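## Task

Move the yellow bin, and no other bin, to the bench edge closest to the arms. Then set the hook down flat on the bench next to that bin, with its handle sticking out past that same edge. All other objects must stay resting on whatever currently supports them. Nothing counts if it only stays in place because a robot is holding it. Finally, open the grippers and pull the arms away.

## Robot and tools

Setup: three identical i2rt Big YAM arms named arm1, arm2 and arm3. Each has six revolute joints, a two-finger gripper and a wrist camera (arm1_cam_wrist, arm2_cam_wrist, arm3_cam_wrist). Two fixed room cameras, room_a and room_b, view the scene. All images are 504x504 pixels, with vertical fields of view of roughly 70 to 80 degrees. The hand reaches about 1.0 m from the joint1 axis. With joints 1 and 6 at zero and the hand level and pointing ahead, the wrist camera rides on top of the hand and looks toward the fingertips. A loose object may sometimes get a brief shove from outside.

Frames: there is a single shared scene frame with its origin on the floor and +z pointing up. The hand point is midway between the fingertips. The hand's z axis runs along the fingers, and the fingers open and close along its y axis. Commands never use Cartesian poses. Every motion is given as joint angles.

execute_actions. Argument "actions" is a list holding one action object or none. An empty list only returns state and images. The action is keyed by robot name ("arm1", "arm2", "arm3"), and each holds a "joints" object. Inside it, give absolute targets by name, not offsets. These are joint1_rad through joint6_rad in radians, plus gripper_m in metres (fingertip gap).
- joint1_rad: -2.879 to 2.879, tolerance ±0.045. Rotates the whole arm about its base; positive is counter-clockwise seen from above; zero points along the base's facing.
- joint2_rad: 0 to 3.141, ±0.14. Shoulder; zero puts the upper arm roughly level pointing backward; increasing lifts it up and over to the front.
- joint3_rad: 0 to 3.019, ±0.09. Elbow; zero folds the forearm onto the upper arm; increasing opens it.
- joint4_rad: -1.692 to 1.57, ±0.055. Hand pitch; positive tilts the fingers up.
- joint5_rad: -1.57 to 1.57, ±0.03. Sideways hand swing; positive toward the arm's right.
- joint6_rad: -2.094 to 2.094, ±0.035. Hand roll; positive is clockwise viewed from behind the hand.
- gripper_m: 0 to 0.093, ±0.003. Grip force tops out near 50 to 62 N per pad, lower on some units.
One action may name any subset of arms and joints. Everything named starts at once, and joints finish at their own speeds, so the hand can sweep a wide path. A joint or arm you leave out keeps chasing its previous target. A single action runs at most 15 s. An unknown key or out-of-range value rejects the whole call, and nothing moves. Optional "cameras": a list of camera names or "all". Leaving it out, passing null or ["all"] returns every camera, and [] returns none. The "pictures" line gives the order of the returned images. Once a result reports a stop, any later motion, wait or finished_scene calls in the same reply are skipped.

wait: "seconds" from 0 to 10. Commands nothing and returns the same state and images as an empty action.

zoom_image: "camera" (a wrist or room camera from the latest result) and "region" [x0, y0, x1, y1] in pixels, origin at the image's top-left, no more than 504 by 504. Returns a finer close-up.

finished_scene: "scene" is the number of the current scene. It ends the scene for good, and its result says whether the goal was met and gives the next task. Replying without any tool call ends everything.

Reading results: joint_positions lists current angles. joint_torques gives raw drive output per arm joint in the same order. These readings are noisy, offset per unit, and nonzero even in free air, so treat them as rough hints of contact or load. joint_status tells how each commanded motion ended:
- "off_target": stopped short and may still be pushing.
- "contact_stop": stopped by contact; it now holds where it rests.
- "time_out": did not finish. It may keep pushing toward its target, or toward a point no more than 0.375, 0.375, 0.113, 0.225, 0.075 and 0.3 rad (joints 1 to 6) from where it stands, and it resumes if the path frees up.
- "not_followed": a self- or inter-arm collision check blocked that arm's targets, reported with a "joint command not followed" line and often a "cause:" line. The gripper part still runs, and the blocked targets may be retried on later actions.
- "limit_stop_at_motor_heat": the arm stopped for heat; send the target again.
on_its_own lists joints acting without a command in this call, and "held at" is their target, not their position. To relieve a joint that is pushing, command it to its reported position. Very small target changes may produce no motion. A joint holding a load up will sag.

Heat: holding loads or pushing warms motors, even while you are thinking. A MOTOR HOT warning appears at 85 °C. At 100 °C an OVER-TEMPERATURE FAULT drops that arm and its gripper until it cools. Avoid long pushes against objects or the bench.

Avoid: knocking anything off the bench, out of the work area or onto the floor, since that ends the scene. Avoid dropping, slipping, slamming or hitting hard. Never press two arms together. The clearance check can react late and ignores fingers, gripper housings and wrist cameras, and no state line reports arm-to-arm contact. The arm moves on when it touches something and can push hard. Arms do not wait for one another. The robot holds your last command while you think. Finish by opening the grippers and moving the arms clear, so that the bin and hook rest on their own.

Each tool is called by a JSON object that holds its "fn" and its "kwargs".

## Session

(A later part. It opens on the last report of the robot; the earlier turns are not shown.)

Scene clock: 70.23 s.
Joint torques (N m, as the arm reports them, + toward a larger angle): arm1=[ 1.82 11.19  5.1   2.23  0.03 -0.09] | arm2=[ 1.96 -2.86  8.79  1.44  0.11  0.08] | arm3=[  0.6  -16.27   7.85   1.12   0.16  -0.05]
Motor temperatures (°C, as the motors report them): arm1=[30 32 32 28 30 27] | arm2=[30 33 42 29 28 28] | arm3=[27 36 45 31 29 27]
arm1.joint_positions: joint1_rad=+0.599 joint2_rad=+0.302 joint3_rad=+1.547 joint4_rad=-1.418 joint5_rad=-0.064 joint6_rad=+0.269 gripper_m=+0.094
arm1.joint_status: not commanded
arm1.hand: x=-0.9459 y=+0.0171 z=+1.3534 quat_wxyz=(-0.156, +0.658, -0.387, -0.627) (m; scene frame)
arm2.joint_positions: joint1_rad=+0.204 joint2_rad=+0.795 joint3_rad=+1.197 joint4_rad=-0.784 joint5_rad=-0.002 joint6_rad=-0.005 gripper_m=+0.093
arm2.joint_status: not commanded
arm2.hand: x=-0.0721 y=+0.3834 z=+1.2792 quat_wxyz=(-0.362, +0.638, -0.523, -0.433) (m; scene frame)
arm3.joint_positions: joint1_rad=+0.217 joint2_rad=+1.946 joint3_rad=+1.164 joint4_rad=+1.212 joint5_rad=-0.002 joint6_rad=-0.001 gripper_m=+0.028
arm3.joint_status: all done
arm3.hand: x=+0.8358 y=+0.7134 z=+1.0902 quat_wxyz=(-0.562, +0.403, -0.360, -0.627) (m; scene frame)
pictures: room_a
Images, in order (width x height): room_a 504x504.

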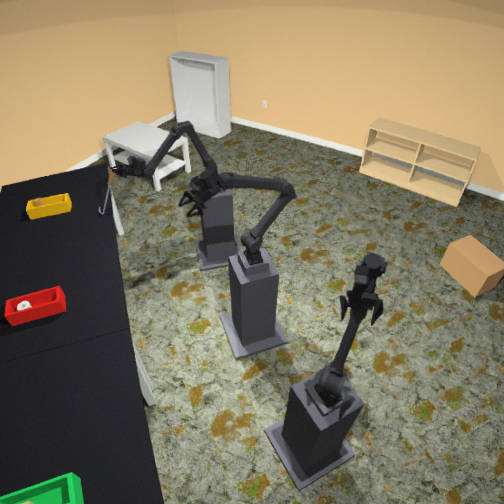

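{"fn": "execute_actions", "kwargs": {"actions": [{"arm3":{"joints":{"joint2_rad":2.1,"joint3_rad":1.08,"joint4_rad":1.2}}}], "cameras": ["room_a"]}}

{"fn": "zoom_image", "kwargs": {"camera": "room_a", "region": [0, 60, 220, 280]}}

Scene clock: 71.63 s.
Joint torques (N m, as the arm reports them, + toward a larger angle): arm1=[ 1.71 11.18  5.1   2.22  0.03 -0.09] | arm2=[ 1.74 -2.79  8.73  1.37  0.12  0.07] | arm3=[  0.19 -18.14   7.76   1.88   0.17  -0.07]
Motor temperatures (°C, as the motors report them): arm1=[30 32 32 28 30 27] | arm2=[30 33 42 29 28 28] | arm3=[27 35 45 31 29 27]
arm1.joint_positions: joint1_rad=+0.599 joint2_rad=+0.302 joint3_rad=+1.547 joint4_rad=-1.418 joint5_rad=-0.064 joint6_rad=+0.269 gripper_m=+0.094
arm1.joint_status: not commanded
arm1.hand: x=-0.9459 y=+0.0171 z=+1.3534 quat_wxyz=(-0.156, +0.658, -0.387, -0.627) (m; scene frame)
arm2.joint_positions: joint1_rad=+0.204 joint2_rad=+0.795 joint3_rad=+1.197 joint4_rad=-0.784 joint5_rad=-0.002 joint6_rad=-0.005 gripper_m=+0.093
arm2.joint_status: not commanded
arm2.hand: x=-0.0721 y=+0.3834 z=+1.2792 quat_wxyz=(-0.362, +0.638, -0.523, -0.433) (m; scene frame)
arm3.joint_positions: joint1_rad=+0.217 joint2_rad=+2.117 joint3_rad=+1.073 joint4_rad=+1.198 joint5_rad=-0.002 joint6_rad=-0.001 gripper_m=+0.026
arm3.joint_status: all done
arm3.hand: x=+0.8365 y=+0.7066 z=+0.9254 quat_wxyz=(-0.507, +0.485, -0.433, -0.566) (m; scene frame)
pictures: room_a
Images, in order (width x height): room_a 504x504.

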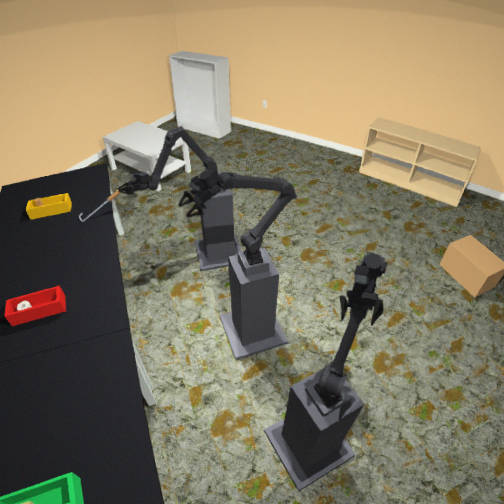

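Region (0, 60, 220, 280) of room_a's 504x504 image, scaled by 2.291, with more detail than that image has.

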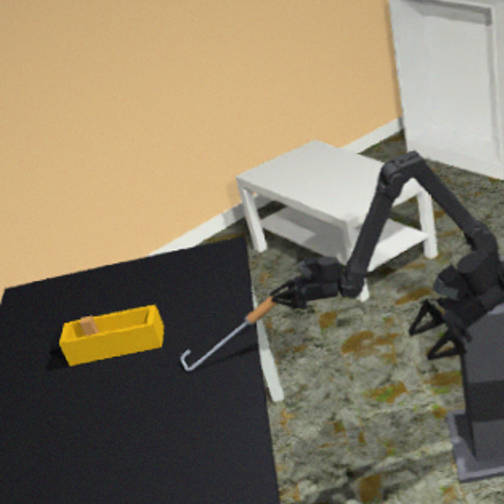

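{"fn": "execute_actions", "kwargs": {"actions": [{"arm3":{"joints":{"joint2_rad":2.3,"joint3_rad":1.36,"joint4_rad":0.95}}}], "cameras": ["room_a"]}}

{"fn": "zoom_image", "kwargs": {"camera": "room_a", "region": [0, 60, 220, 280]}}

Scene clock: 72.97 s.
Joint torques (N m, as the arm reports them, + toward a larger angle): arm1=[ 1.72 11.12  5.11  2.23  0.03 -0.09] | arm2=[ 1.66 -2.88  8.81  1.44  0.1   0.08] | arm3=[  0.1  -19.74  11.32   1.27   0.17  -0.06]
Motor temperatures (°C, as the motors report them): arm1=[30 32 32 28 30 27] | arm2=[30 33 42 29 28 28] | arm3=[27 35 44 31 29 27]
arm1.joint_positions: joint1_rad=+0.599 joint2_rad=+0.302 joint3_rad=+1.547 joint4_rad=-1.418 joint5_rad=-0.064 joint6_rad=+0.269 gripper_m=+0.094
arm1.joint_status: not commanded
arm1.hand: x=-0.9459 y=+0.0171 z=+1.3534 quat_wxyz=(-0.156, +0.658, -0.387, -0.627) (m; scene frame)
arm2.joint_positions: joint1_rad=+0.204 joint2_rad=+0.795 joint3_rad=+1.197 joint4_rad=-0.784 joint5_rad=-0.002 joint6_rad=-0.005 gripper_m=+0.093
arm2.joint_status: not commanded
arm2.hand: x=-0.0721 y=+0.3834 z=+1.2792 quat_wxyz=(-0.362, +0.638, -0.523, -0.433) (m; scene frame)
arm3.joint_positions: joint1_rad=+0.217 joint2_rad=+2.295 joint3_rad=+1.322 joint4_rad=+0.963 joint5_rad=-0.001 joint6_rad=-0.001 gripper_m=+0.001
arm3.joint_status: all done
arm3.on_its_own: gripper_m moved -0.025 to your old target +0.000
arm3.hand: x=+0.8286 y=+0.7789 z=+0.8499 quat_wxyz=(-0.469, +0.530, -0.474, -0.524) (m; scene frame)
pictures: room_a
Images, in order (width x height): room_a 504x504.

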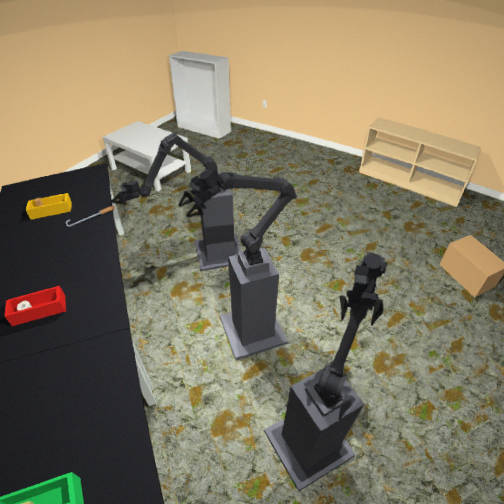

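Region (0, 60, 220, 280) of room_a's 504x504 image, scaled by 2.291, with more detail than that image has.

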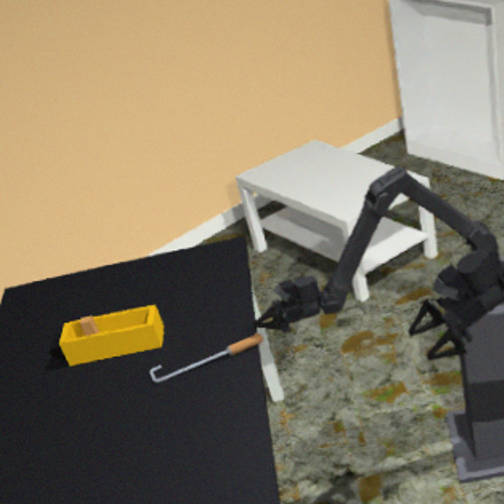

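{"fn": "execute_actions", "kwargs": {"actions": [{"arm3":{"joints":{"gripper_m":0.093,"joint2_rad":2.0,"joint3_rad":1.36,"joint4_rad":0.3}}}], "cameras": []}}

{"fn": "execute_actions", "kwargs": {"actions": [{"arm3":{"joints":{"joint2_rad":2.2,"joint3_rad":2.2,"joint4_rad":-0.75}}}], "cameras": []}}

{"fn": "execute_actions", "kwargs": {"actions": [{"arm3":{"joints":{"joint2_rad":2.38}}}], "cameras": ["arm3_cam_wrist"]}}

Scene clock: 74.70 s.
Joint torques (N m, as the arm reports them, + toward a larger angle): arm1=[ 1.75 11.12  5.11  2.22  0.03 -0.09] | arm2=[ 2.06 -2.6   8.7   1.47  0.13  0.1 ] | arm3=[  0.13 -17.28  11.88   1.31   0.21  -0.04]
Motor temperatures (°C, as the motors report them): arm1=[30 32 32 28 30 27] | arm2=[30 33 42 29 28 28] | arm3=[27 35 44 31 29 27]
arm1.joint_positions: joint1_rad=+0.599 joint2_rad=+0.302 joint3_rad=+1.547 joint4_rad=-1.418 joint5_rad=-0.064 joint6_rad=+0.269 gripper_m=+0.094
arm1.joint_status: not commanded
arm1.hand: x=-0.9459 y=+0.0171 z=+1.3534 quat_wxyz=(-0.156, +0.658, -0.387, -0.627) (m; scene frame)
arm2.joint_positions: joint1_rad=+0.204 joint2_rad=+0.795 joint3_rad=+1.197 joint4_rad=-0.784 joint5_rad=-0.002 joint6_rad=-0.005 gripper_m=+0.093
arm2.joint_status: not commanded
arm2.hand: x=-0.0721 y=+0.3834 z=+1.2792 quat_wxyz=(-0.362, +0.638, -0.523, -0.433) (m; scene frame)
arm3.joint_positions: joint1_rad=+0.217 joint2_rad=+1.987 joint3_rad=+1.343 joint4_rad=+0.312 joint5_rad=-0.001 joint6_rad=-0.001 gripper_m=+0.093
arm3.joint_status: all done
arm3.hand: x=+0.8297 y=+0.7696 z=+0.9390 quat_wxyz=(-0.387, +0.607, -0.543, -0.433) (m; scene frame)
pictures: none
No camera images: the call's "cameras" was empty. Leave "cameras" out to get every camera's image.

Scene clock: 76.47 s.
Joint torques (N m, as the arm reports them, + toward a larger angle): arm1=[ 1.78 11.14  5.12  2.23  0.03 -0.09] | arm2=[ 1.42 -2.73  8.66  1.45  0.13  0.08] | arm3=[  0.49 -20.22  15.     1.05   0.17  -0.05]
Motor temperatures (°C, as the motors report them): arm1=[30 32 32 28 30 27] | arm2=[30 33 42 29 28 28] | arm3=[27 35 45 31 29 27]
arm1.joint_positions: joint1_rad=+0.599 joint2_rad=+0.302 joint3_rad=+1.547 joint4_rad=-1.418 joint5_rad=-0.064 joint6_rad=+0.269 gripper_m=+0.094
arm1.joint_status: not commanded
arm1.hand: x=-0.9459 y=+0.0171 z=+1.3534 quat_wxyz=(-0.156, +0.658, -0.387, -0.627) (m; scene frame)
arm2.joint_positions: joint1_rad=+0.204 joint2_rad=+0.795 joint3_rad=+1.197 joint4_rad=-0.784 joint5_rad=-0.002 joint6_rad=-0.005 gripper_m=+0.093
arm2.joint_status: not commanded
arm2.hand: x=-0.0721 y=+0.3834 z=+1.2792 quat_wxyz=(-0.362, +0.638, -0.523, -0.433) (m; scene frame)
arm3.joint_positions: joint1_rad=+0.217 joint2_rad=+2.172 joint3_rad=+2.168 joint4_rad=-0.737 joint5_rad=-0.001 joint6_rad=-0.001 gripper_m=+0.093
arm3.joint_status: all done
arm3.hand: x=+0.8209 y=+0.8494 z=+1.0362 quat_wxyz=(-0.269, +0.682, -0.610, -0.301) (m; scene frame)
pictures: none
No camera images: the call's "cameras" was empty. Leave "cameras" out to get every camera's image.

Scene clock: 77.83 s.
Joint torques (N m, as the arm reports them, + toward a larger angle): arm1=[ 1.77 11.15  5.13  2.23  0.02 -0.08] | arm2=[ 1.67 -2.45  8.87  1.47  0.1   0.08] | arm3=[  0.31 -24.23  14.14   1.05   0.15  -0.06]
Motor temperatures (°C, as the motors report them): arm1=[30 32 32 28 30 27] | arm2=[30 33 42 29 28 28] | arm3=[27 35 45 31 29 27]
arm1.joint_positions: joint1_rad=+0.599 joint2_rad=+0.302 joint3_rad=+1.547 joint4_rad=-1.418 joint5_rad=-0.064 joint6_rad=+0.269 gripper_m=+0.094
arm1.joint_status: not commanded
arm1.hand: x=-0.9459 y=+0.0171 z=+1.3534 quat_wxyz=(-0.156, +0.658, -0.387, -0.627) (m; scene frame)
arm2.joint_positions: joint1_rad=+0.204 joint2_rad=+0.795 joint3_rad=+1.197 joint4_rad=-0.784 joint5_rad=-0.002 joint6_rad=-0.005 gripper_m=+0.093
arm2.joint_status: not commanded
arm2.hand: x=-0.0721 y=+0.3834 z=+1.2792 quat_wxyz=(-0.362, +0.638, -0.523, -0.433) (m; scene frame)
arm3.joint_positions: joint1_rad=+0.217 joint2_rad=+2.372 joint3_rad=+2.172 joint4_rad=-0.743 joint5_rad=-0.001 joint6_rad=-0.001 gripper_m=+0.093
arm3.joint_status: all done
arm3.hand: x=+0.8204 y=+0.8537 z=+0.8696 quat_wxyz=(-0.206, +0.709, -0.634, -0.230) (m; scene frame)
pictures: arm3_cam_wrist
Images, in order (width x height): arm3_cam_wrist 504x504.

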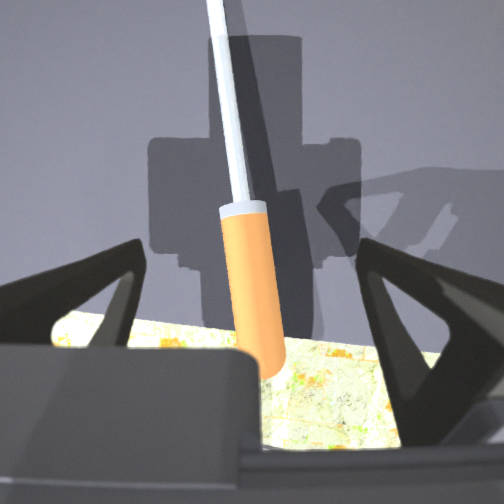

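{"fn": "execute_actions", "kwargs": {"actions": [{"arm3":{"joints":{"joint2_rad":2.47}}}], "cameras": ["arm3_cam_wrist"]}}

{"fn": "execute_actions", "kwargs": {"actions": [{"arm3":{"joints":{"gripper_m":0}}}], "cameras": ["arm3_cam_wrist"]}}

Scene clock: 79.00 s.
Joint torques (N m, as the arm reports them, + toward a larger angle): arm1=[ 1.72 11.16  5.1   2.24  0.03 -0.09] | arm2=[ 1.56 -2.95  8.82  1.45  0.11  0.08] | arm3=[ -0.05 -24.08  13.78   0.87   0.17  -0.05]
Motor temperatures (°C, as the motors report them): arm1=[30 32 32 28 30 27] | arm2=[30 33 42 29 28 28] | arm3=[27 35 45 31 29 27]
arm1.joint_positions: joint1_rad=+0.599 joint2_rad=+0.302 joint3_rad=+1.547 joint4_rad=-1.418 joint5_rad=-0.064 joint6_rad=+0.269 gripper_m=+0.094
arm1.joint_status: not commanded
arm1.hand: x=-0.9459 y=+0.0171 z=+1.3534 quat_wxyz=(-0.156, +0.658, -0.387, -0.627) (m; scene frame)
arm2.joint_positions: joint1_rad=+0.204 joint2_rad=+0.795 joint3_rad=+1.197 joint4_rad=-0.784 joint5_rad=-0.002 joint6_rad=-0.005 gripper_m=+0.093
arm2.joint_status: not commanded
arm2.hand: x=-0.0721 y=+0.3834 z=+1.2792 quat_wxyz=(-0.362, +0.638, -0.523, -0.433) (m; scene frame)
arm3.joint_positions: joint1_rad=+0.217 joint2_rad=+2.457 joint3_rad=+2.172 joint4_rad=-0.743 joint5_rad=-0.001 joint6_rad=-0.001 gripper_m=+0.093
arm3.joint_status: all done
arm3.hand: x=+0.8213 y=+0.8455 z=+0.7980 quat_wxyz=(-0.178, +0.718, -0.643, -0.200) (m; scene frame)
pictures: arm3_cam_wrist
Images, in order (width x height): arm3_cam_wrist 504x504.

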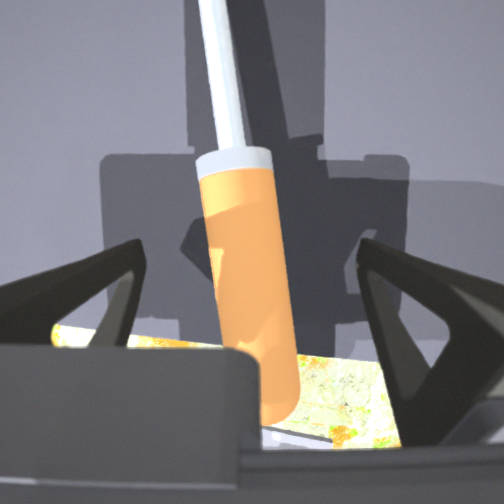

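Scene clock: 79.77 s.
Joint torques (N m, as the arm reports them, + toward a larger angle): arm1=[ 1.82 11.15  5.09  2.25  0.03 -0.08] | arm2=[ 1.69 -3.12  8.77  1.49  0.1   0.08] | arm3=[  0.26 -24.24  13.78   0.88   0.12  -0.04]
Motor temperatures (°C, as the motors report them): arm1=[30 32 32 28 30 27] | arm2=[30 33 42 29 28 28] | arm3=[27 35 45 31 29 27]
arm1.joint_positions: joint1_rad=+0.599 joint2_rad=+0.302 joint3_rad=+1.547 joint4_rad=-1.418 joint5_rad=-0.064 joint6_rad=+0.269 gripper_m=+0.094
arm1.joint_status: not commanded
arm1.hand: x=-0.9459 y=+0.0171 z=+1.3534 quat_wxyz=(-0.156, +0.658, -0.387, -0.627) (m; scene frame)
arm2.joint_positions: joint1_rad=+0.204 joint2_rad=+0.795 joint3_rad=+1.197 joint4_rad=-0.784 joint5_rad=-0.002 joint6_rad=-0.005 gripper_m=+0.093
arm2.joint_status: not commanded
arm2.hand: x=-0.0721 y=+0.3834 z=+1.2792 quat_wxyz=(-0.362, +0.638, -0.523, -0.433) (m; scene frame)
arm3.joint_positions: joint1_rad=+0.218 joint2_rad=+2.457 joint3_rad=+2.172 joint4_rad=-0.743 joint5_rad=+0.000 joint6_rad=-0.004 gripper_m=+0.030
arm3.joint_status: gripper_m off_target (ended at +0.030, target +0.000)
arm3.hand: x=+0.8205 y=+0.8454 z=+0.7980 quat_wxyz=(-0.179, +0.719, -0.641, -0.199) (m; scene frame)
pictures: arm3_cam_wrist
Images, in order (width x height): arm3_cam_wrist 504x504.

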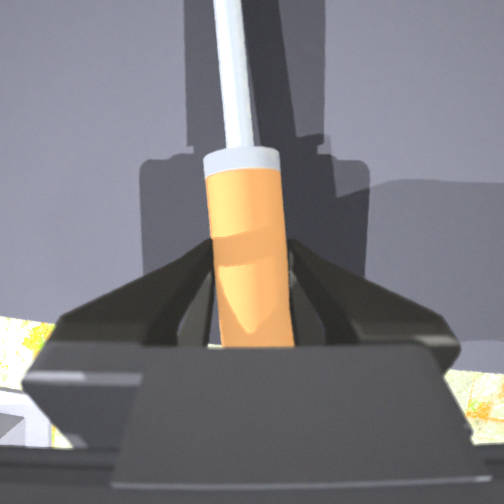

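{"fn": "execute_actions", "kwargs": {"actions": [{"arm3":{"joints":{"joint2_rad":2.2,"joint4_rad":-0.95}}}], "cameras": []}}

{"fn": "execute_actions", "kwargs": {"actions": [{"arm3":{"joints":{"joint1_rad":0.05,"joint2_rad":2.25,"joint3_rad":2.45,"joint4_rad":-1.15}}}], "cameras": ["arm3_cam_wrist","room_a"]}}

{"fn": "zoom_image", "kwargs": {"camera": "room_a", "region": [0, 60, 220, 280]}}

Scene clock: 81.60 s.
Joint torques (N m, as the arm reports them, + toward a larger angle): arm1=[ 1.78 11.13  5.12  2.25  0.02 -0.09] | arm2=[ 1.63 -2.62  8.79  1.5   0.13  0.08] | arm3=[ -0.39 -24.23  14.22   1.63   0.09   0.02]
Motor temperatures (°C, as the motors report them): arm1=[30 32 32 28 30 27] | arm2=[30 33 42 29 28 28] | arm3=[27 36 45 31 29 27]
arm1.joint_positions: joint1_rad=+0.599 joint2_rad=+0.302 joint3_rad=+1.547 joint4_rad=-1.418 joint5_rad=-0.064 joint6_rad=+0.269 gripper_m=+0.094
arm1.joint_status: not commanded
arm1.hand: x=-0.9459 y=+0.0171 z=+1.3534 quat_wxyz=(-0.156, +0.658, -0.387, -0.627) (m; scene frame)
arm2.joint_positions: joint1_rad=+0.204 joint2_rad=+0.795 joint3_rad=+1.197 joint4_rad=-0.784 joint5_rad=-0.002 joint6_rad=-0.005 gripper_m=+0.093
arm2.joint_status: not commanded
arm2.hand: x=-0.0721 y=+0.3834 z=+1.2792 quat_wxyz=(-0.362, +0.638, -0.523, -0.433) (m; scene frame)
arm3.joint_positions: joint1_rad=+0.218 joint2_rad=+2.212 joint3_rad=+2.172 joint4_rad=-0.958 joint5_rad=+0.000 joint6_rad=-0.004 gripper_m=+0.030
arm3.joint_status: all done
arm3.hand: x=+0.8243 y=+0.8119 z=+0.9704 quat_wxyz=(-0.189, +0.716, -0.638, -0.210) (m; scene frame)
pictures: none
No camera images: the call's "cameras" was empty. Leave "cameras" out to get every camera's image.

Scene clock: 83.10 s.
Joint torques (N m, as the arm reports them, + toward a larger angle): arm1=[ 1.75 11.25  5.12  2.25  0.03 -0.09] | arm2=[ 1.63 -2.51  8.71  1.45  0.11  0.06] | arm3=[ -0.39 -24.35  18.95   1.43   0.13  -0.03]
Motor temperatures (°C, as the motors report them): arm1=[30 32 33 28 30 27] | arm2=[30 33 42 29 28 28] | arm3=[27 36 46 31 29 27]
arm1.joint_positions: joint1_rad=+0.599 joint2_rad=+0.302 joint3_rad=+1.547 joint4_rad=-1.418 joint5_rad=-0.064 joint6_rad=+0.269 gripper_m=+0.094
arm1.joint_status: not commanded
arm1.hand: x=-0.9459 y=+0.0171 z=+1.3534 quat_wxyz=(-0.156, +0.658, -0.387, -0.627) (m; scene frame)
arm2.joint_positions: joint1_rad=+0.204 joint2_rad=+0.795 joint3_rad=+1.197 joint4_rad=-0.784 joint5_rad=-0.002 joint6_rad=-0.005 gripper_m=+0.093
arm2.joint_status: not commanded
arm2.hand: x=-0.0721 y=+0.3834 z=+1.2792 quat_wxyz=(-0.362, +0.638, -0.523, -0.433) (m; scene frame)
arm3.joint_positions: joint1_rad=+0.055 joint2_rad=+2.256 joint3_rad=+2.368 joint4_rad=-1.154 joint5_rad=-0.001 joint6_rad=-0.004 gripper_m=+0.030
arm3.joint_status: all done
arm3.hand: x=+0.9575 y=+0.8156 z=+1.0099 quat_wxyz=(-0.190, +0.666, -0.699, -0.180) (m; scene frame)
pictures: arm3_cam_wrist, room_a
Images, in order (width x height): arm3_cam_wrist 504x504, room_a 504x504.

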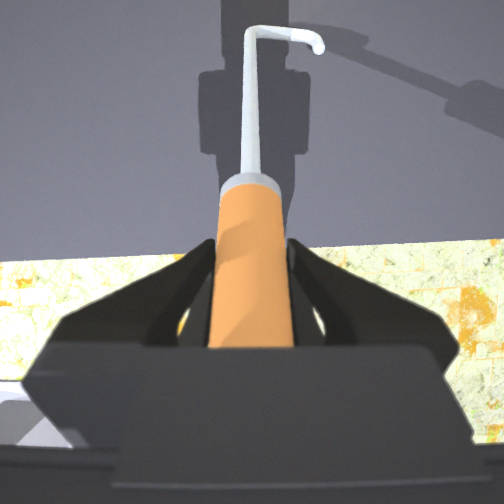

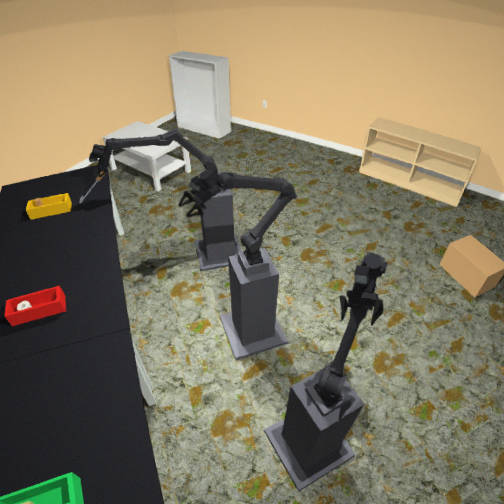

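Region (0, 60, 220, 280) of room_a's 504x504 image, scaled by 2.291, with more detail than that image has.

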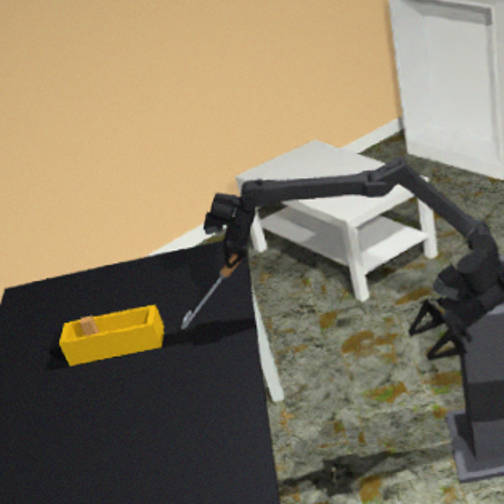

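{"fn": "execute_actions", "kwargs": {"actions": [{"arm3":{"joints":{"joint2_rad":2.3,"joint3_rad":2.7,"joint4_rad":-1.0}}}], "cameras": ["arm3_cam_wrist","room_a"]}}

{"fn": "zoom_image", "kwargs": {"camera": "room_a", "region": [0, 60, 220, 280]}}

Scene clock: 84.67 s.
Joint torques (N m, as the arm reports them, + toward a larger angle): arm1=[ 1.76 11.24  5.1   2.25  0.03 -0.08] | arm2=[ 1.53 -2.59  8.79  1.56  0.12  0.06] | arm3=[ -0.56 -26.54  19.     3.04   0.11  -0.01]
Motor temperatures (°C, as the motors report them): arm1=[30 32 33 28 30 27] | arm2=[30 33 42 29 28 28] | arm3=[27 36 48 31 29 27]
arm1.joint_positions: joint1_rad=+0.599 joint2_rad=+0.302 joint3_rad=+1.547 joint4_rad=-1.418 joint5_rad=-0.064 joint6_rad=+0.269 gripper_m=+0.094
arm1.joint_status: not commanded
arm1.hand: x=-0.9459 y=+0.0171 z=+1.3534 quat_wxyz=(-0.156, +0.658, -0.387, -0.627) (m; scene frame)
arm2.joint_positions: joint1_rad=+0.204 joint2_rad=+0.795 joint3_rad=+1.197 joint4_rad=-0.784 joint5_rad=-0.002 joint6_rad=-0.005 gripper_m=+0.093
arm2.joint_status: not commanded
arm2.hand: x=-0.0721 y=+0.3834 z=+1.2792 quat_wxyz=(-0.362, +0.638, -0.523, -0.433) (m; scene frame)
arm3.joint_positions: joint1_rad=+0.055 joint2_rad=+2.324 joint3_rad=+2.620 joint4_rad=-1.038 joint5_rad=-0.001 joint6_rad=-0.004 gripper_m=+0.030
arm3.joint_status: all done
arm3.hand: x=+0.9606 y=+0.8749 z=+1.1044 quat_wxyz=(-0.292, +0.632, -0.663, -0.277) (m; scene frame)
pictures: arm3_cam_wrist, room_a
Images, in order (width x height): arm3_cam_wrist 504x504, room_a 504x504.

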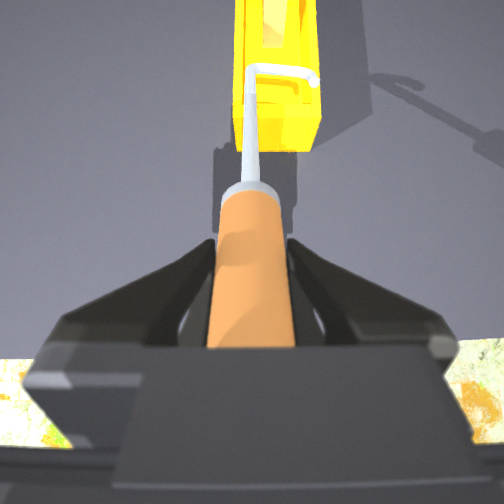

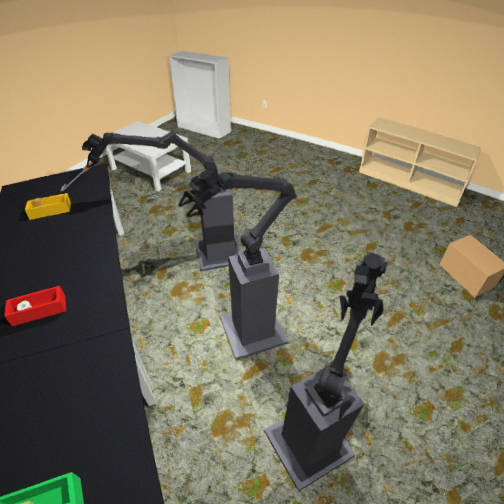

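Region (0, 60, 220, 280) of room_a's 504x504 image, scaled by 2.291, with more detail than that image has.

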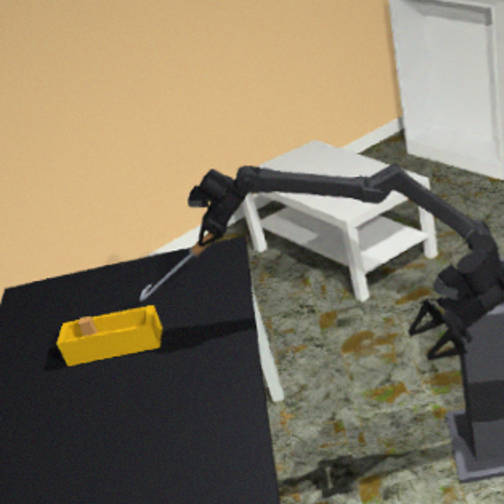

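{"fn": "execute_actions", "kwargs": {"actions": [{"arm3":{"joints":{"joint1_rad":0.045,"joint2_rad":2.46,"joint4_rad":-0.95}}}], "cameras": ["arm3_cam_wrist","room_a"]}}

{"fn": "zoom_image", "kwargs": {"camera": "room_a", "region": [0, 60, 220, 280]}}

Scene clock: 85.97 s.
Joint torques (N m, as the arm reports them, + toward a larger angle): arm1=[ 1.74 11.2   5.1   2.21  0.03 -0.09] | arm2=[ 1.7  -2.79  8.82  1.53  0.1   0.1 ] | arm3=[ -1.02 -27.14  17.47   1.95   0.13   0.  ]
Motor temperatures (°C, as the motors report them): arm1=[30 32 33 28 30 27] | arm2=[30 33 42 29 28 28] | arm3=[27 36 48 31 29 27]
arm1.joint_positions: joint1_rad=+0.599 joint2_rad=+0.302 joint3_rad=+1.547 joint4_rad=-1.418 joint5_rad=-0.064 joint6_rad=+0.269 gripper_m=+0.094
arm1.joint_status: not commanded
arm1.hand: x=-0.9459 y=+0.0171 z=+1.3534 quat_wxyz=(-0.156, +0.658, -0.387, -0.627) (m; scene frame)
arm2.joint_positions: joint1_rad=+0.204 joint2_rad=+0.795 joint3_rad=+1.197 joint4_rad=-0.784 joint5_rad=-0.002 joint6_rad=-0.005 gripper_m=+0.093
arm2.joint_status: not commanded
arm2.hand: x=-0.0721 y=+0.3834 z=+1.2792 quat_wxyz=(-0.362, +0.638, -0.523, -0.433) (m; scene frame)
arm3.joint_positions: joint1_rad=+0.055 joint2_rad=+2.478 joint3_rad=+2.638 joint4_rad=-0.962 joint5_rad=+0.000 joint6_rad=-0.009 gripper_m=+0.030
arm3.joint_status: all done
arm3.hand: x=+0.9625 y=+0.9077 z=+0.9935 quat_wxyz=(-0.273, +0.641, -0.670, -0.257) (m; scene frame)
pictures: arm3_cam_wrist, room_a
Images, in order (width x height): arm3_cam_wrist 504x504, room_a 504x504.

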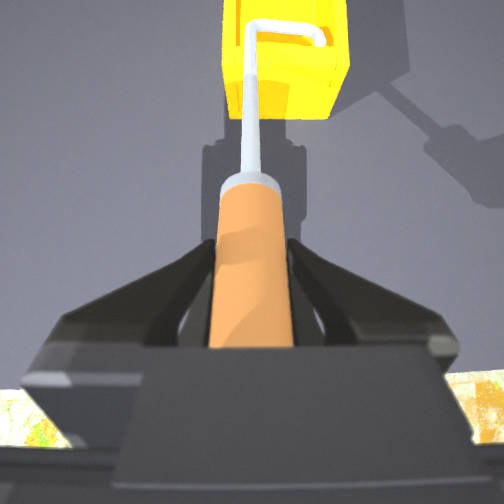

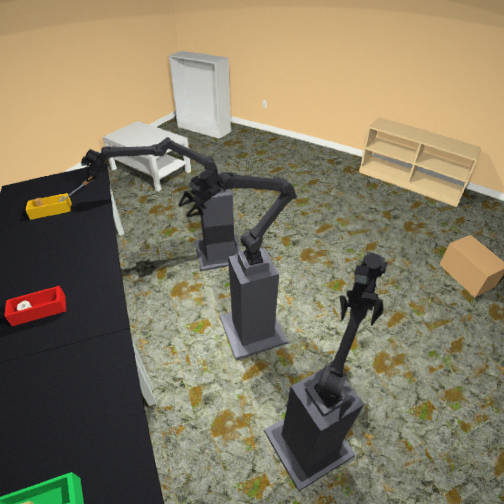

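Region (0, 60, 220, 280) of room_a's 504x504 image, scaled by 2.291, with more detail than that image has.

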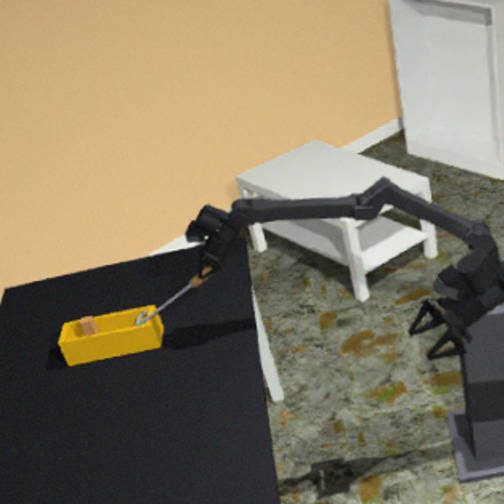

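{"fn": "execute_actions", "kwargs": {"actions": [{"arm3":{"joints":{"joint4_rad":-1.15}}}], "cameras": []}}

{"fn": "execute_actions", "kwargs": {"actions": [{"arm3":{"joints":{"joint2_rad":2.2,"joint3_rad":2.2,"joint4_rad":-0.98}}}], "cameras": ["arm3_cam_wrist","room_a"]}}

{"fn": "zoom_image", "kwargs": {"camera": "room_a", "region": [0, 60, 220, 280]}}

Scene clock: 87.40 s.
Joint torques (N m, as the arm reports them, + toward a larger angle): arm1=[ 1.79 11.22  5.1   2.23  0.03 -0.09] | arm2=[ 1.83 -2.77  8.7   1.45  0.1   0.08] | arm3=[ -0.74 -26.19  16.84   0.19   0.09   0.02]
Motor temperatures (°C, as the motors report them): arm1=[30 32 33 28 30 27] | arm2=[30 33 42 29 28 28] | arm3=[27 36 49 31 29 27]
arm1.joint_positions: joint1_rad=+0.599 joint2_rad=+0.302 joint3_rad=+1.547 joint4_rad=-1.418 joint5_rad=-0.064 joint6_rad=+0.269 gripper_m=+0.094
arm1.joint_status: not commanded
arm1.hand: x=-0.9459 y=+0.0171 z=+1.3534 quat_wxyz=(-0.156, +0.658, -0.387, -0.627) (m; scene frame)
arm2.joint_positions: joint1_rad=+0.204 joint2_rad=+0.795 joint3_rad=+1.197 joint4_rad=-0.784 joint5_rad=-0.002 joint6_rad=-0.005 gripper_m=+0.093
arm2.joint_status: not commanded
arm2.hand: x=-0.0721 y=+0.3834 z=+1.2792 quat_wxyz=(-0.362, +0.638, -0.523, -0.433) (m; scene frame)
arm3.joint_positions: joint1_rad=+0.055 joint2_rad=+2.462 joint3_rad=+2.643 joint4_rad=-1.123 joint5_rad=+0.000 joint6_rad=-0.009 gripper_m=+0.030
arm3.joint_status: all done
arm3.hand: x=+0.9609 y=+0.8772 z=+0.9843 quat_wxyz=(-0.225, +0.657, -0.687, -0.212) (m; scene frame)
pictures: none
No camera images: the call's "cameras" was empty. Leave "cameras" out to get every camera's image.

Scene clock: 88.70 s.
Joint torques (N m, as the arm reports them, + toward a larger angle): arm1=[ 1.82 11.13  5.11  2.23  0.03 -0.09] | arm2=[ 1.78 -2.78  8.75  1.5   0.13  0.09] | arm3=[ -0.95 -22.13  10.58   1.91   0.09   0.03]
Motor temperatures (°C, as the motors report them): arm1=[30 32 33 28 30 27] | arm2=[30 33 42 29 28 28] | arm3=[27 36 48 31 29 27]
arm1.joint_positions: joint1_rad=+0.599 joint2_rad=+0.302 joint3_rad=+1.547 joint4_rad=-1.418 joint5_rad=-0.064 joint6_rad=+0.269 gripper_m=+0.094
arm1.joint_status: not commanded
arm1.hand: x=-0.9459 y=+0.0171 z=+1.3534 quat_wxyz=(-0.156, +0.658, -0.387, -0.627) (m; scene frame)
arm2.joint_positions: joint1_rad=+0.204 joint2_rad=+0.795 joint3_rad=+1.197 joint4_rad=-0.784 joint5_rad=-0.002 joint6_rad=-0.005 gripper_m=+0.093
arm2.joint_status: not commanded
arm2.hand: x=-0.0721 y=+0.3834 z=+1.2792 quat_wxyz=(-0.362, +0.638, -0.523, -0.433) (m; scene frame)
arm3.joint_positions: joint1_rad=+0.055 joint2_rad=+2.192 joint3_rad=+2.214 joint4_rad=-0.994 joint5_rad=+0.000 joint6_rad=-0.009 gripper_m=+0.030
arm3.joint_status: all done
arm3.hand: x=+0.9577 y=+0.8158 z=+1.0037 quat_wxyz=(-0.215, +0.661, -0.690, -0.202) (m; scene frame)
pictures: arm3_cam_wrist, room_a
Images, in order (width x height): arm3_cam_wrist 504x504, room_a 504x504.

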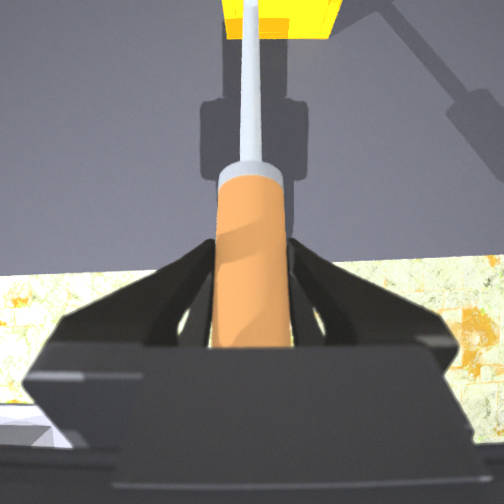

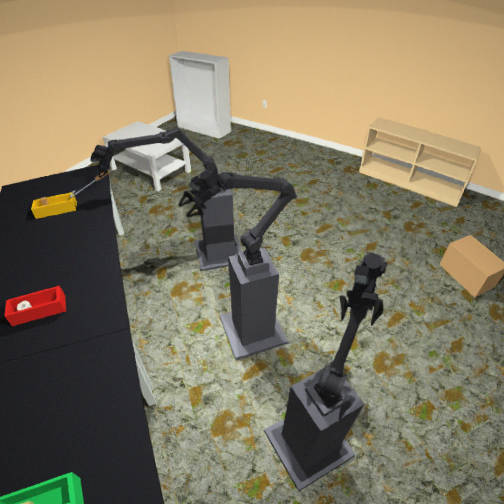

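Region (0, 60, 220, 280) of room_a's 504x504 image, scaled by 2.291, with more detail than that image has.

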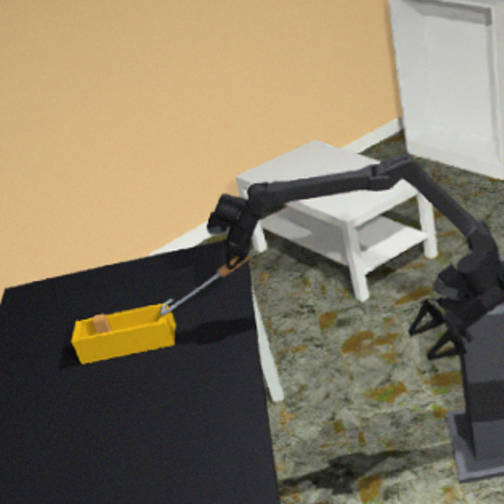

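{"fn": "execute_actions", "kwargs": {"actions": [{"arm3":{"joints":{"joint2_rad":2.08,"joint3_rad":1.92,"joint4_rad":-0.88}}}], "cameras": []}}

{"fn": "execute_actions", "kwargs": {"actions": [{"arm3":{"joints":{"joint2_rad":1.93,"joint3_rad":1.66,"joint4_rad":-0.77}}}], "cameras": ["room_a"]}}

{"fn": "zoom_image", "kwargs": {"camera": "room_a", "region": [0, 60, 220, 280]}}

Scene clock: 98.13 s.
Joint torques (N m, as the arm reports them, + toward a larger angle): arm1=[ 1.75 11.17  5.11  2.24  0.03 -0.08] | arm2=[ 1.7  -2.4   8.75  1.4   0.11  0.08] | arm3=[ -0.83 -22.04  11.2    1.56   0.06   0.02]
Motor temperatures (°C, as the motors report them): arm1=[30 32 33 28 30 27] | arm2=[30 32 43 29 28 28] | arm3=[27 36 45 31 29 27]
arm1.joint_positions: joint1_rad=+0.599 joint2_rad=+0.302 joint3_rad=+1.547 joint4_rad=-1.418 joint5_rad=-0.064 joint6_rad=+0.269 gripper_m=+0.094
arm1.joint_status: not commanded
arm1.hand: x=-0.9459 y=+0.0171 z=+1.3534 quat_wxyz=(-0.156, +0.658, -0.387, -0.627) (m; scene frame)
arm2.joint_positions: joint1_rad=+0.204 joint2_rad=+0.795 joint3_rad=+1.197 joint4_rad=-0.784 joint5_rad=-0.002 joint6_rad=-0.005 gripper_m=+0.093
arm2.joint_status: not commanded
arm2.hand: x=-0.0721 y=+0.3834 z=+1.2792 quat_wxyz=(-0.362, +0.638, -0.523, -0.433) (m; scene frame)
arm3.joint_positions: joint1_rad=+0.055 joint2_rad=+2.082 joint3_rad=+1.923 joint4_rad=-0.891 joint5_rad=+0.001 joint6_rad=-0.010 gripper_m=+0.030
arm3.joint_status: all done
arm3.hand: x=+0.9550 y=+0.7637 z=+0.9527 quat_wxyz=(-0.188, +0.668, -0.698, -0.176) (m; scene frame)
pictures: none
No camera images: the call's "cameras" was empty. Leave "cameras" out to get every camera's image.

Scene clock: 99.17 s.
Joint torques (N m, as the arm reports them, + toward a larger angle): arm1=[ 1.69 11.19  5.12  2.24  0.02 -0.09] | arm2=[ 2.   -2.85  8.73  1.55  0.1   0.1 ] | arm3=[ -0.67 -19.16  10.17   1.88   0.05   0.04]
Motor temperatures (°C, as the motors report them): arm1=[30 32 33 28 30 27] | arm2=[30 32 43 29 28 28] | arm3=[27 36 45 31 29 27]
arm1.joint_positions: joint1_rad=+0.599 joint2_rad=+0.302 joint3_rad=+1.547 joint4_rad=-1.418 joint5_rad=-0.064 joint6_rad=+0.269 gripper_m=+0.094
arm1.joint_status: not commanded
arm1.hand: x=-0.9459 y=+0.0171 z=+1.3534 quat_wxyz=(-0.156, +0.658, -0.387, -0.627) (m; scene frame)
arm2.joint_positions: joint1_rad=+0.204 joint2_rad=+0.795 joint3_rad=+1.197 joint4_rad=-0.784 joint5_rad=-0.002 joint6_rad=-0.005 gripper_m=+0.093
arm2.joint_status: not commanded
arm2.hand: x=-0.0721 y=+0.3834 z=+1.2792 quat_wxyz=(-0.362, +0.638, -0.523, -0.433) (m; scene frame)
arm3.joint_positions: joint1_rad=+0.055 joint2_rad=+1.933 joint3_rad=+1.674 joint4_rad=-0.786 joint5_rad=+0.001 joint6_rad=-0.010 gripper_m=+0.030
arm3.joint_status: all done
arm3.hand: x=+0.9522 y=+0.7102 z=+0.9494 quat_wxyz=(-0.190, +0.668, -0.697, -0.178) (m; scene frame)
pictures: room_a
Images, in order (width x height): room_a 504x504.

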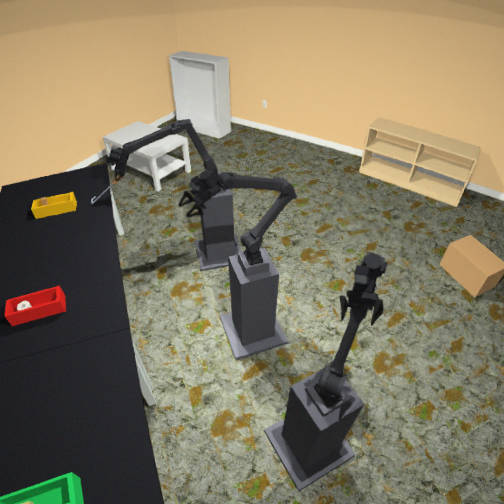

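Region (0, 60, 220, 280) of room_a's 504x504 image, scaled by 2.291, with more detail than that image has.

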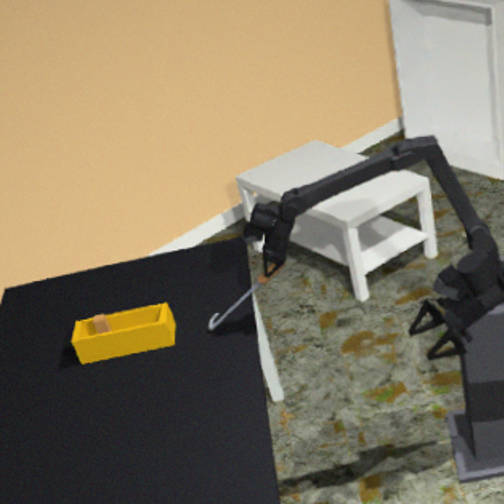

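{"fn": "execute_actions", "kwargs": {"actions": [{"arm3":{"joints":{"joint2_rad":2.0,"joint3_rad":2.1,"joint4_rad":-1.0}}}], "cameras": []}}

{"fn": "execute_actions", "kwargs": {"actions": [{"arm3":{"joints":{"joint2_rad":2.28,"joint3_rad":2.65,"joint4_rad":-1.2}}}], "cameras": []}}

{"fn": "execute_actions", "kwargs": {"actions": [{"arm3":{"joints":{"joint2_rad":2.44}}}], "cameras": ["arm3_cam_wrist","room_a"]}}

{"fn": "zoom_image", "kwargs": {"camera": "room_a", "region": [0, 100, 180, 280]}}

Scene clock: 100.83 s.
Joint torques (N m, as the arm reports them, + toward a larger angle): arm1=[ 1.76 11.19  5.1   2.24  0.03 -0.09] | arm2=[ 1.54 -2.59  8.77  1.41  0.1   0.07] | arm3=[ -1.12 -22.38  18.09   1.44   0.04   0.05]
Motor temperatures (°C, as the motors report them): arm1=[30 32 33 28 30 27] | arm2=[30 32 43 29 28 28] | arm3=[27 36 46 31 29 27]
arm1.joint_positions: joint1_rad=+0.599 joint2_rad=+0.302 joint3_rad=+1.547 joint4_rad=-1.418 joint5_rad=-0.064 joint6_rad=+0.269 gripper_m=+0.094
arm1.joint_status: not commanded
arm1.hand: x=-0.9459 y=+0.0171 z=+1.3534 quat_wxyz=(-0.156, +0.658, -0.387, -0.627) (m; scene frame)
arm2.joint_positions: joint1_rad=+0.204 joint2_rad=+0.795 joint3_rad=+1.197 joint4_rad=-0.784 joint5_rad=-0.002 joint6_rad=-0.005 gripper_m=+0.093
arm2.joint_status: not commanded
arm2.hand: x=-0.0721 y=+0.3834 z=+1.2792 quat_wxyz=(-0.362, +0.638, -0.523, -0.433) (m; scene frame)
arm3.joint_positions: joint1_rad=+0.055 joint2_rad=+2.016 joint3_rad=+2.030 joint4_rad=-1.007 joint5_rad=+0.001 joint6_rad=-0.010 gripper_m=+0.030
arm3.joint_status: all done
arm3.hand: x=+0.9550 y=+0.7604 z=+1.0419 quat_wxyz=(-0.208, +0.663, -0.692, -0.195) (m; scene frame)
pictures: none
No camera images: the call's "cameras" was empty. Leave "cameras" out to get every camera's image.

Scene clock: 102.50 s.
Joint torques (N m, as the arm reports them, + toward a larger angle): arm1=[ 1.78 11.16  5.12  2.24  0.03 -0.08] | arm2=[ 1.65 -2.57  8.76  1.46  0.1   0.08] | arm3=[ -0.49 -26.11  18.61   1.83   0.04   0.01]
Motor temperatures (°C, as the motors report them): arm1=[30 32 33 28 30 27] | arm2=[30 32 43 29 28 28] | arm3=[27 37 47 31 29 27]
arm1.joint_positions: joint1_rad=+0.599 joint2_rad=+0.302 joint3_rad=+1.547 joint4_rad=-1.418 joint5_rad=-0.064 joint6_rad=+0.269 gripper_m=+0.094
arm1.joint_status: not commanded
arm1.hand: x=-0.9459 y=+0.0171 z=+1.3534 quat_wxyz=(-0.156, +0.658, -0.387, -0.627) (m; scene frame)
arm2.joint_positions: joint1_rad=+0.204 joint2_rad=+0.795 joint3_rad=+1.197 joint4_rad=-0.784 joint5_rad=-0.002 joint6_rad=-0.005 gripper_m=+0.093
arm2.joint_status: not commanded
arm2.hand: x=-0.0721 y=+0.3834 z=+1.2792 quat_wxyz=(-0.362, +0.638, -0.523, -0.433) (m; scene frame)
arm3.joint_positions: joint1_rad=+0.055 joint2_rad=+2.303 joint3_rad=+2.572 joint4_rad=-1.210 joint5_rad=+0.001 joint6_rad=-0.010 gripper_m=+0.030
arm3.joint_status: all done
arm3.hand: x=+0.9589 y=+0.8363 z=+1.0686 quat_wxyz=(-0.226, +0.658, -0.687, -0.212) (m; scene frame)
pictures: none
No camera images: the call's "cameras" was empty. Leave "cameras" out to get every camera's image.

Scene clock: 103.60 s.
Joint torques (N m, as the arm reports them, + toward a larger angle): arm1=[ 1.7  11.14  5.11  2.26  0.03 -0.09] | arm2=[ 1.79 -3.13  8.75  1.48  0.11  0.07] | arm3=[ -0.93 -24.94  16.58   1.39  -0.01   0.  ]
Motor temperatures (°C, as the motors report them): arm1=[30 32 33 28 30 27] | arm2=[30 32 43 29 28 28] | arm3=[27 37 48 31 29 27]
arm1.joint_positions: joint1_rad=+0.599 joint2_rad=+0.302 joint3_rad=+1.547 joint4_rad=-1.418 joint5_rad=-0.064 joint6_rad=+0.269 gripper_m=+0.094
arm1.joint_status: not commanded
arm1.hand: x=-0.9459 y=+0.0171 z=+1.3534 quat_wxyz=(-0.156, +0.658, -0.387, -0.627) (m; scene frame)
arm2.joint_positions: joint1_rad=+0.204 joint2_rad=+0.795 joint3_rad=+1.197 joint4_rad=-0.784 joint5_rad=-0.002 joint6_rad=-0.005 gripper_m=+0.093
arm2.joint_status: not commanded
arm2.hand: x=-0.0721 y=+0.3834 z=+1.2792 quat_wxyz=(-0.362, +0.638, -0.523, -0.433) (m; scene frame)
arm3.joint_positions: joint1_rad=+0.055 joint2_rad=+2.440 joint3_rad=+2.595 joint4_rad=-1.206 joint5_rad=+0.002 joint6_rad=-0.010 gripper_m=+0.030
arm3.joint_status: all done
arm3.hand: x=+0.9599 y=+0.8521 z=+0.9680 quat_wxyz=(-0.188, +0.668, -0.698, -0.175) (m; scene frame)
pictures: arm3_cam_wrist, room_a
Images, in order (width x height): arm3_cam_wrist 504x504, room_a 504x504.

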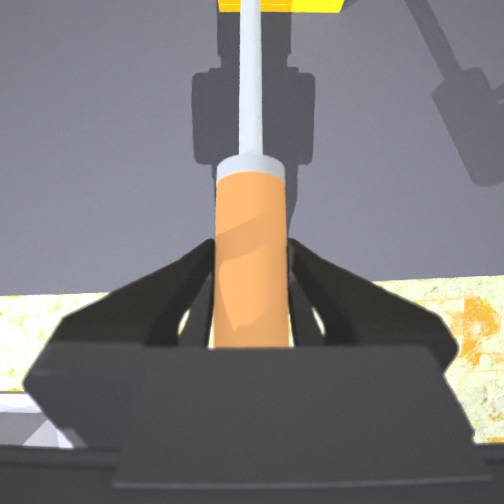

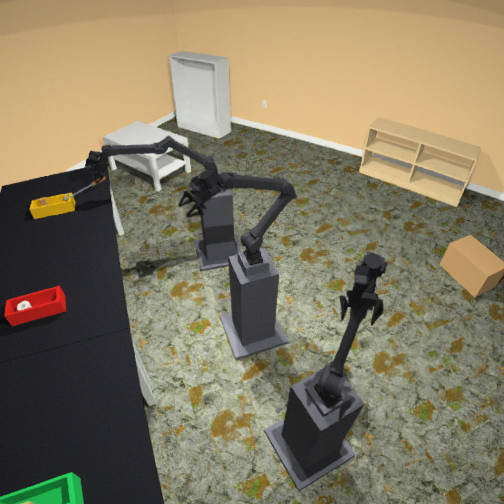

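Region (0, 100, 180, 280) of room_a's 504x504 image, scaled by 2.800, with more detail than that image has.

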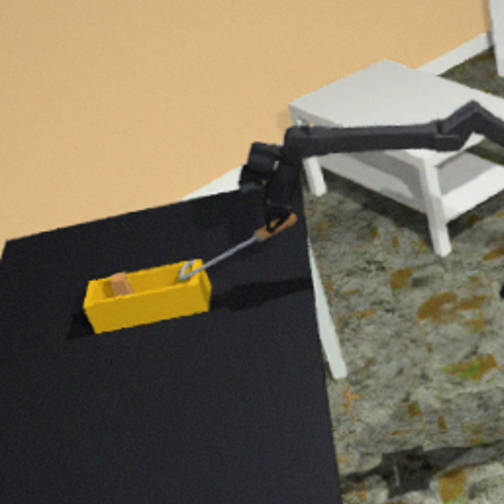

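{"fn": "execute_actions", "kwargs": {"actions": [{"arm3":{"joints":{"joint2_rad":2.38,"joint3_rad":2.7,"joint4_rad":-1.55}}}], "cameras": ["room_a"]}}

{"fn": "zoom_image", "kwargs": {"camera": "room_a", "region": [0, 100, 180, 280]}}

Scene clock: 104.93 s.
Joint torques (N m, as the arm reports them, + toward a larger angle): arm1=[ 1.78 11.16  5.1   2.23  0.03 -0.09] | arm2=[ 1.59 -2.6   8.71  1.41  0.07  0.09] | arm3=[ -0.79 -24.23  15.73  -0.16   0.05   0.09]
Motor temperatures (°C, as the motors report them): arm1=[30 32 33 28 30 27] | arm2=[30 32 43 29 28 28] | arm3=[27 37 48 31 29 27]
arm1.joint_positions: joint1_rad=+0.599 joint2_rad=+0.302 joint3_rad=+1.547 joint4_rad=-1.418 joint5_rad=-0.064 joint6_rad=+0.269 gripper_m=+0.094
arm1.joint_status: not commanded
arm1.hand: x=-0.9459 y=+0.0171 z=+1.3534 quat_wxyz=(-0.156, +0.658, -0.387, -0.627) (m; scene frame)
arm2.joint_positions: joint1_rad=+0.204 joint2_rad=+0.795 joint3_rad=+1.197 joint4_rad=-0.784 joint5_rad=-0.002 joint6_rad=-0.005 gripper_m=+0.093
arm2.joint_status: not commanded
arm2.hand: x=-0.0721 y=+0.3834 z=+1.2792 quat_wxyz=(-0.362, +0.638, -0.523, -0.433) (m; scene frame)
arm3.joint_positions: joint1_rad=+0.055 joint2_rad=+2.378 joint3_rad=+2.648 joint4_rad=-1.528 joint5_rad=+0.001 joint6_rad=-0.010 gripper_m=+0.030
arm3.joint_status: all done
arm3.hand: x=+0.9562 y=+0.7841 z=+1.0106 quat_wxyz=(-0.114, +0.683, -0.713, -0.106) (m; scene frame)
pictures: room_a
Images, in order (width x height): room_a 504x504.

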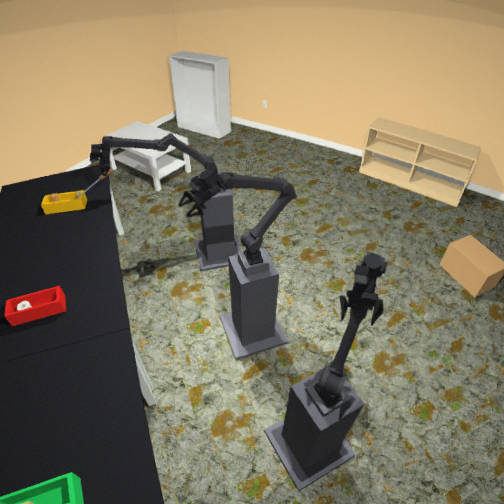

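Region (0, 100, 180, 280) of room_a's 504x504 image, scaled by 2.800, with more detail than that image has.

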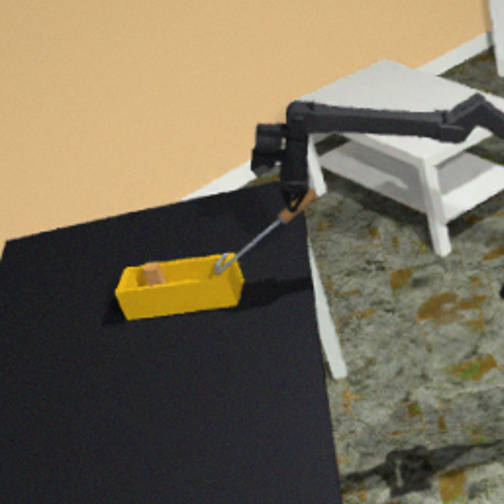

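{"fn": "execute_actions", "kwargs": {"actions": [{"arm3":{"joints":{"joint2_rad":2.14,"joint3_rad":2.2,"joint4_rad":-1.38}}}], "cameras": ["room_a"]}}

{"fn": "zoom_image", "kwargs": {"camera": "room_a", "region": [0, 100, 180, 280]}}

Scene clock: 106.57 s.
Joint torques (N m, as the arm reports them, + toward a larger angle): arm1=[ 1.74 11.17  5.11  2.24  0.03 -0.08] | arm2=[ 1.87 -2.61  8.79  1.47  0.11  0.07] | arm3=[ -1.38 -23.11  11.71   1.43   0.05   0.03]
Motor temperatures (°C, as the motors report them): arm1=[30 32 33 28 30 27] | arm2=[30 32 43 29 28 28] | arm3=[27 37 48 31 29 27]
arm1.joint_positions: joint1_rad=+0.599 joint2_rad=+0.302 joint3_rad=+1.547 joint4_rad=-1.418 joint5_rad=-0.064 joint6_rad=+0.269 gripper_m=+0.094
arm1.joint_status: not commanded
arm1.hand: x=-0.9459 y=+0.0171 z=+1.3534 quat_wxyz=(-0.156, +0.658, -0.387, -0.627) (m; scene frame)
arm2.joint_positions: joint1_rad=+0.204 joint2_rad=+0.795 joint3_rad=+1.197 joint4_rad=-0.784 joint5_rad=-0.002 joint6_rad=-0.005 gripper_m=+0.093
arm2.joint_status: not commanded
arm2.hand: x=-0.0721 y=+0.3834 z=+1.2792 quat_wxyz=(-0.362, +0.638, -0.523, -0.433) (m; scene frame)
arm3.joint_positions: joint1_rad=+0.055 joint2_rad=+2.160 joint3_rad=+2.193 joint4_rad=-1.400 joint5_rad=+0.001 joint6_rad=-0.010 gripper_m=+0.030
arm3.joint_status: all done
arm3.hand: x=+0.9527 y=+0.7181 z=+0.9787 quat_wxyz=(-0.075, +0.688, -0.718, -0.069) (m; scene frame)
pictures: room_a
Images, in order (width x height): room_a 504x504.

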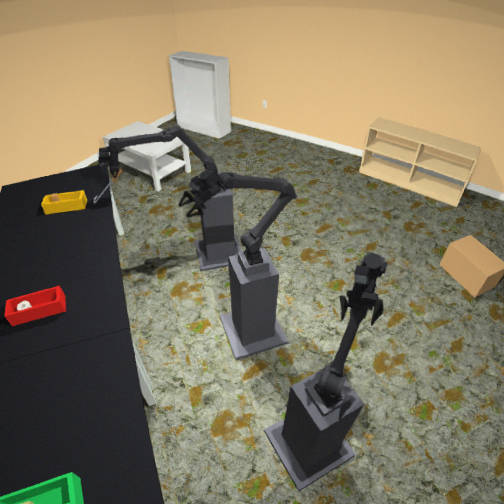

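Region (0, 100, 180, 280) of room_a's 504x504 image, scaled by 2.800, with more detail than that image has.

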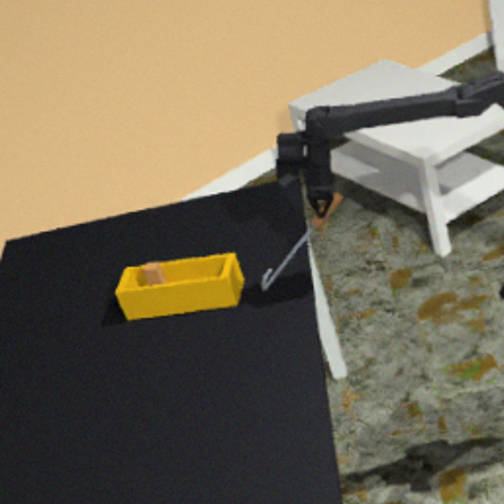

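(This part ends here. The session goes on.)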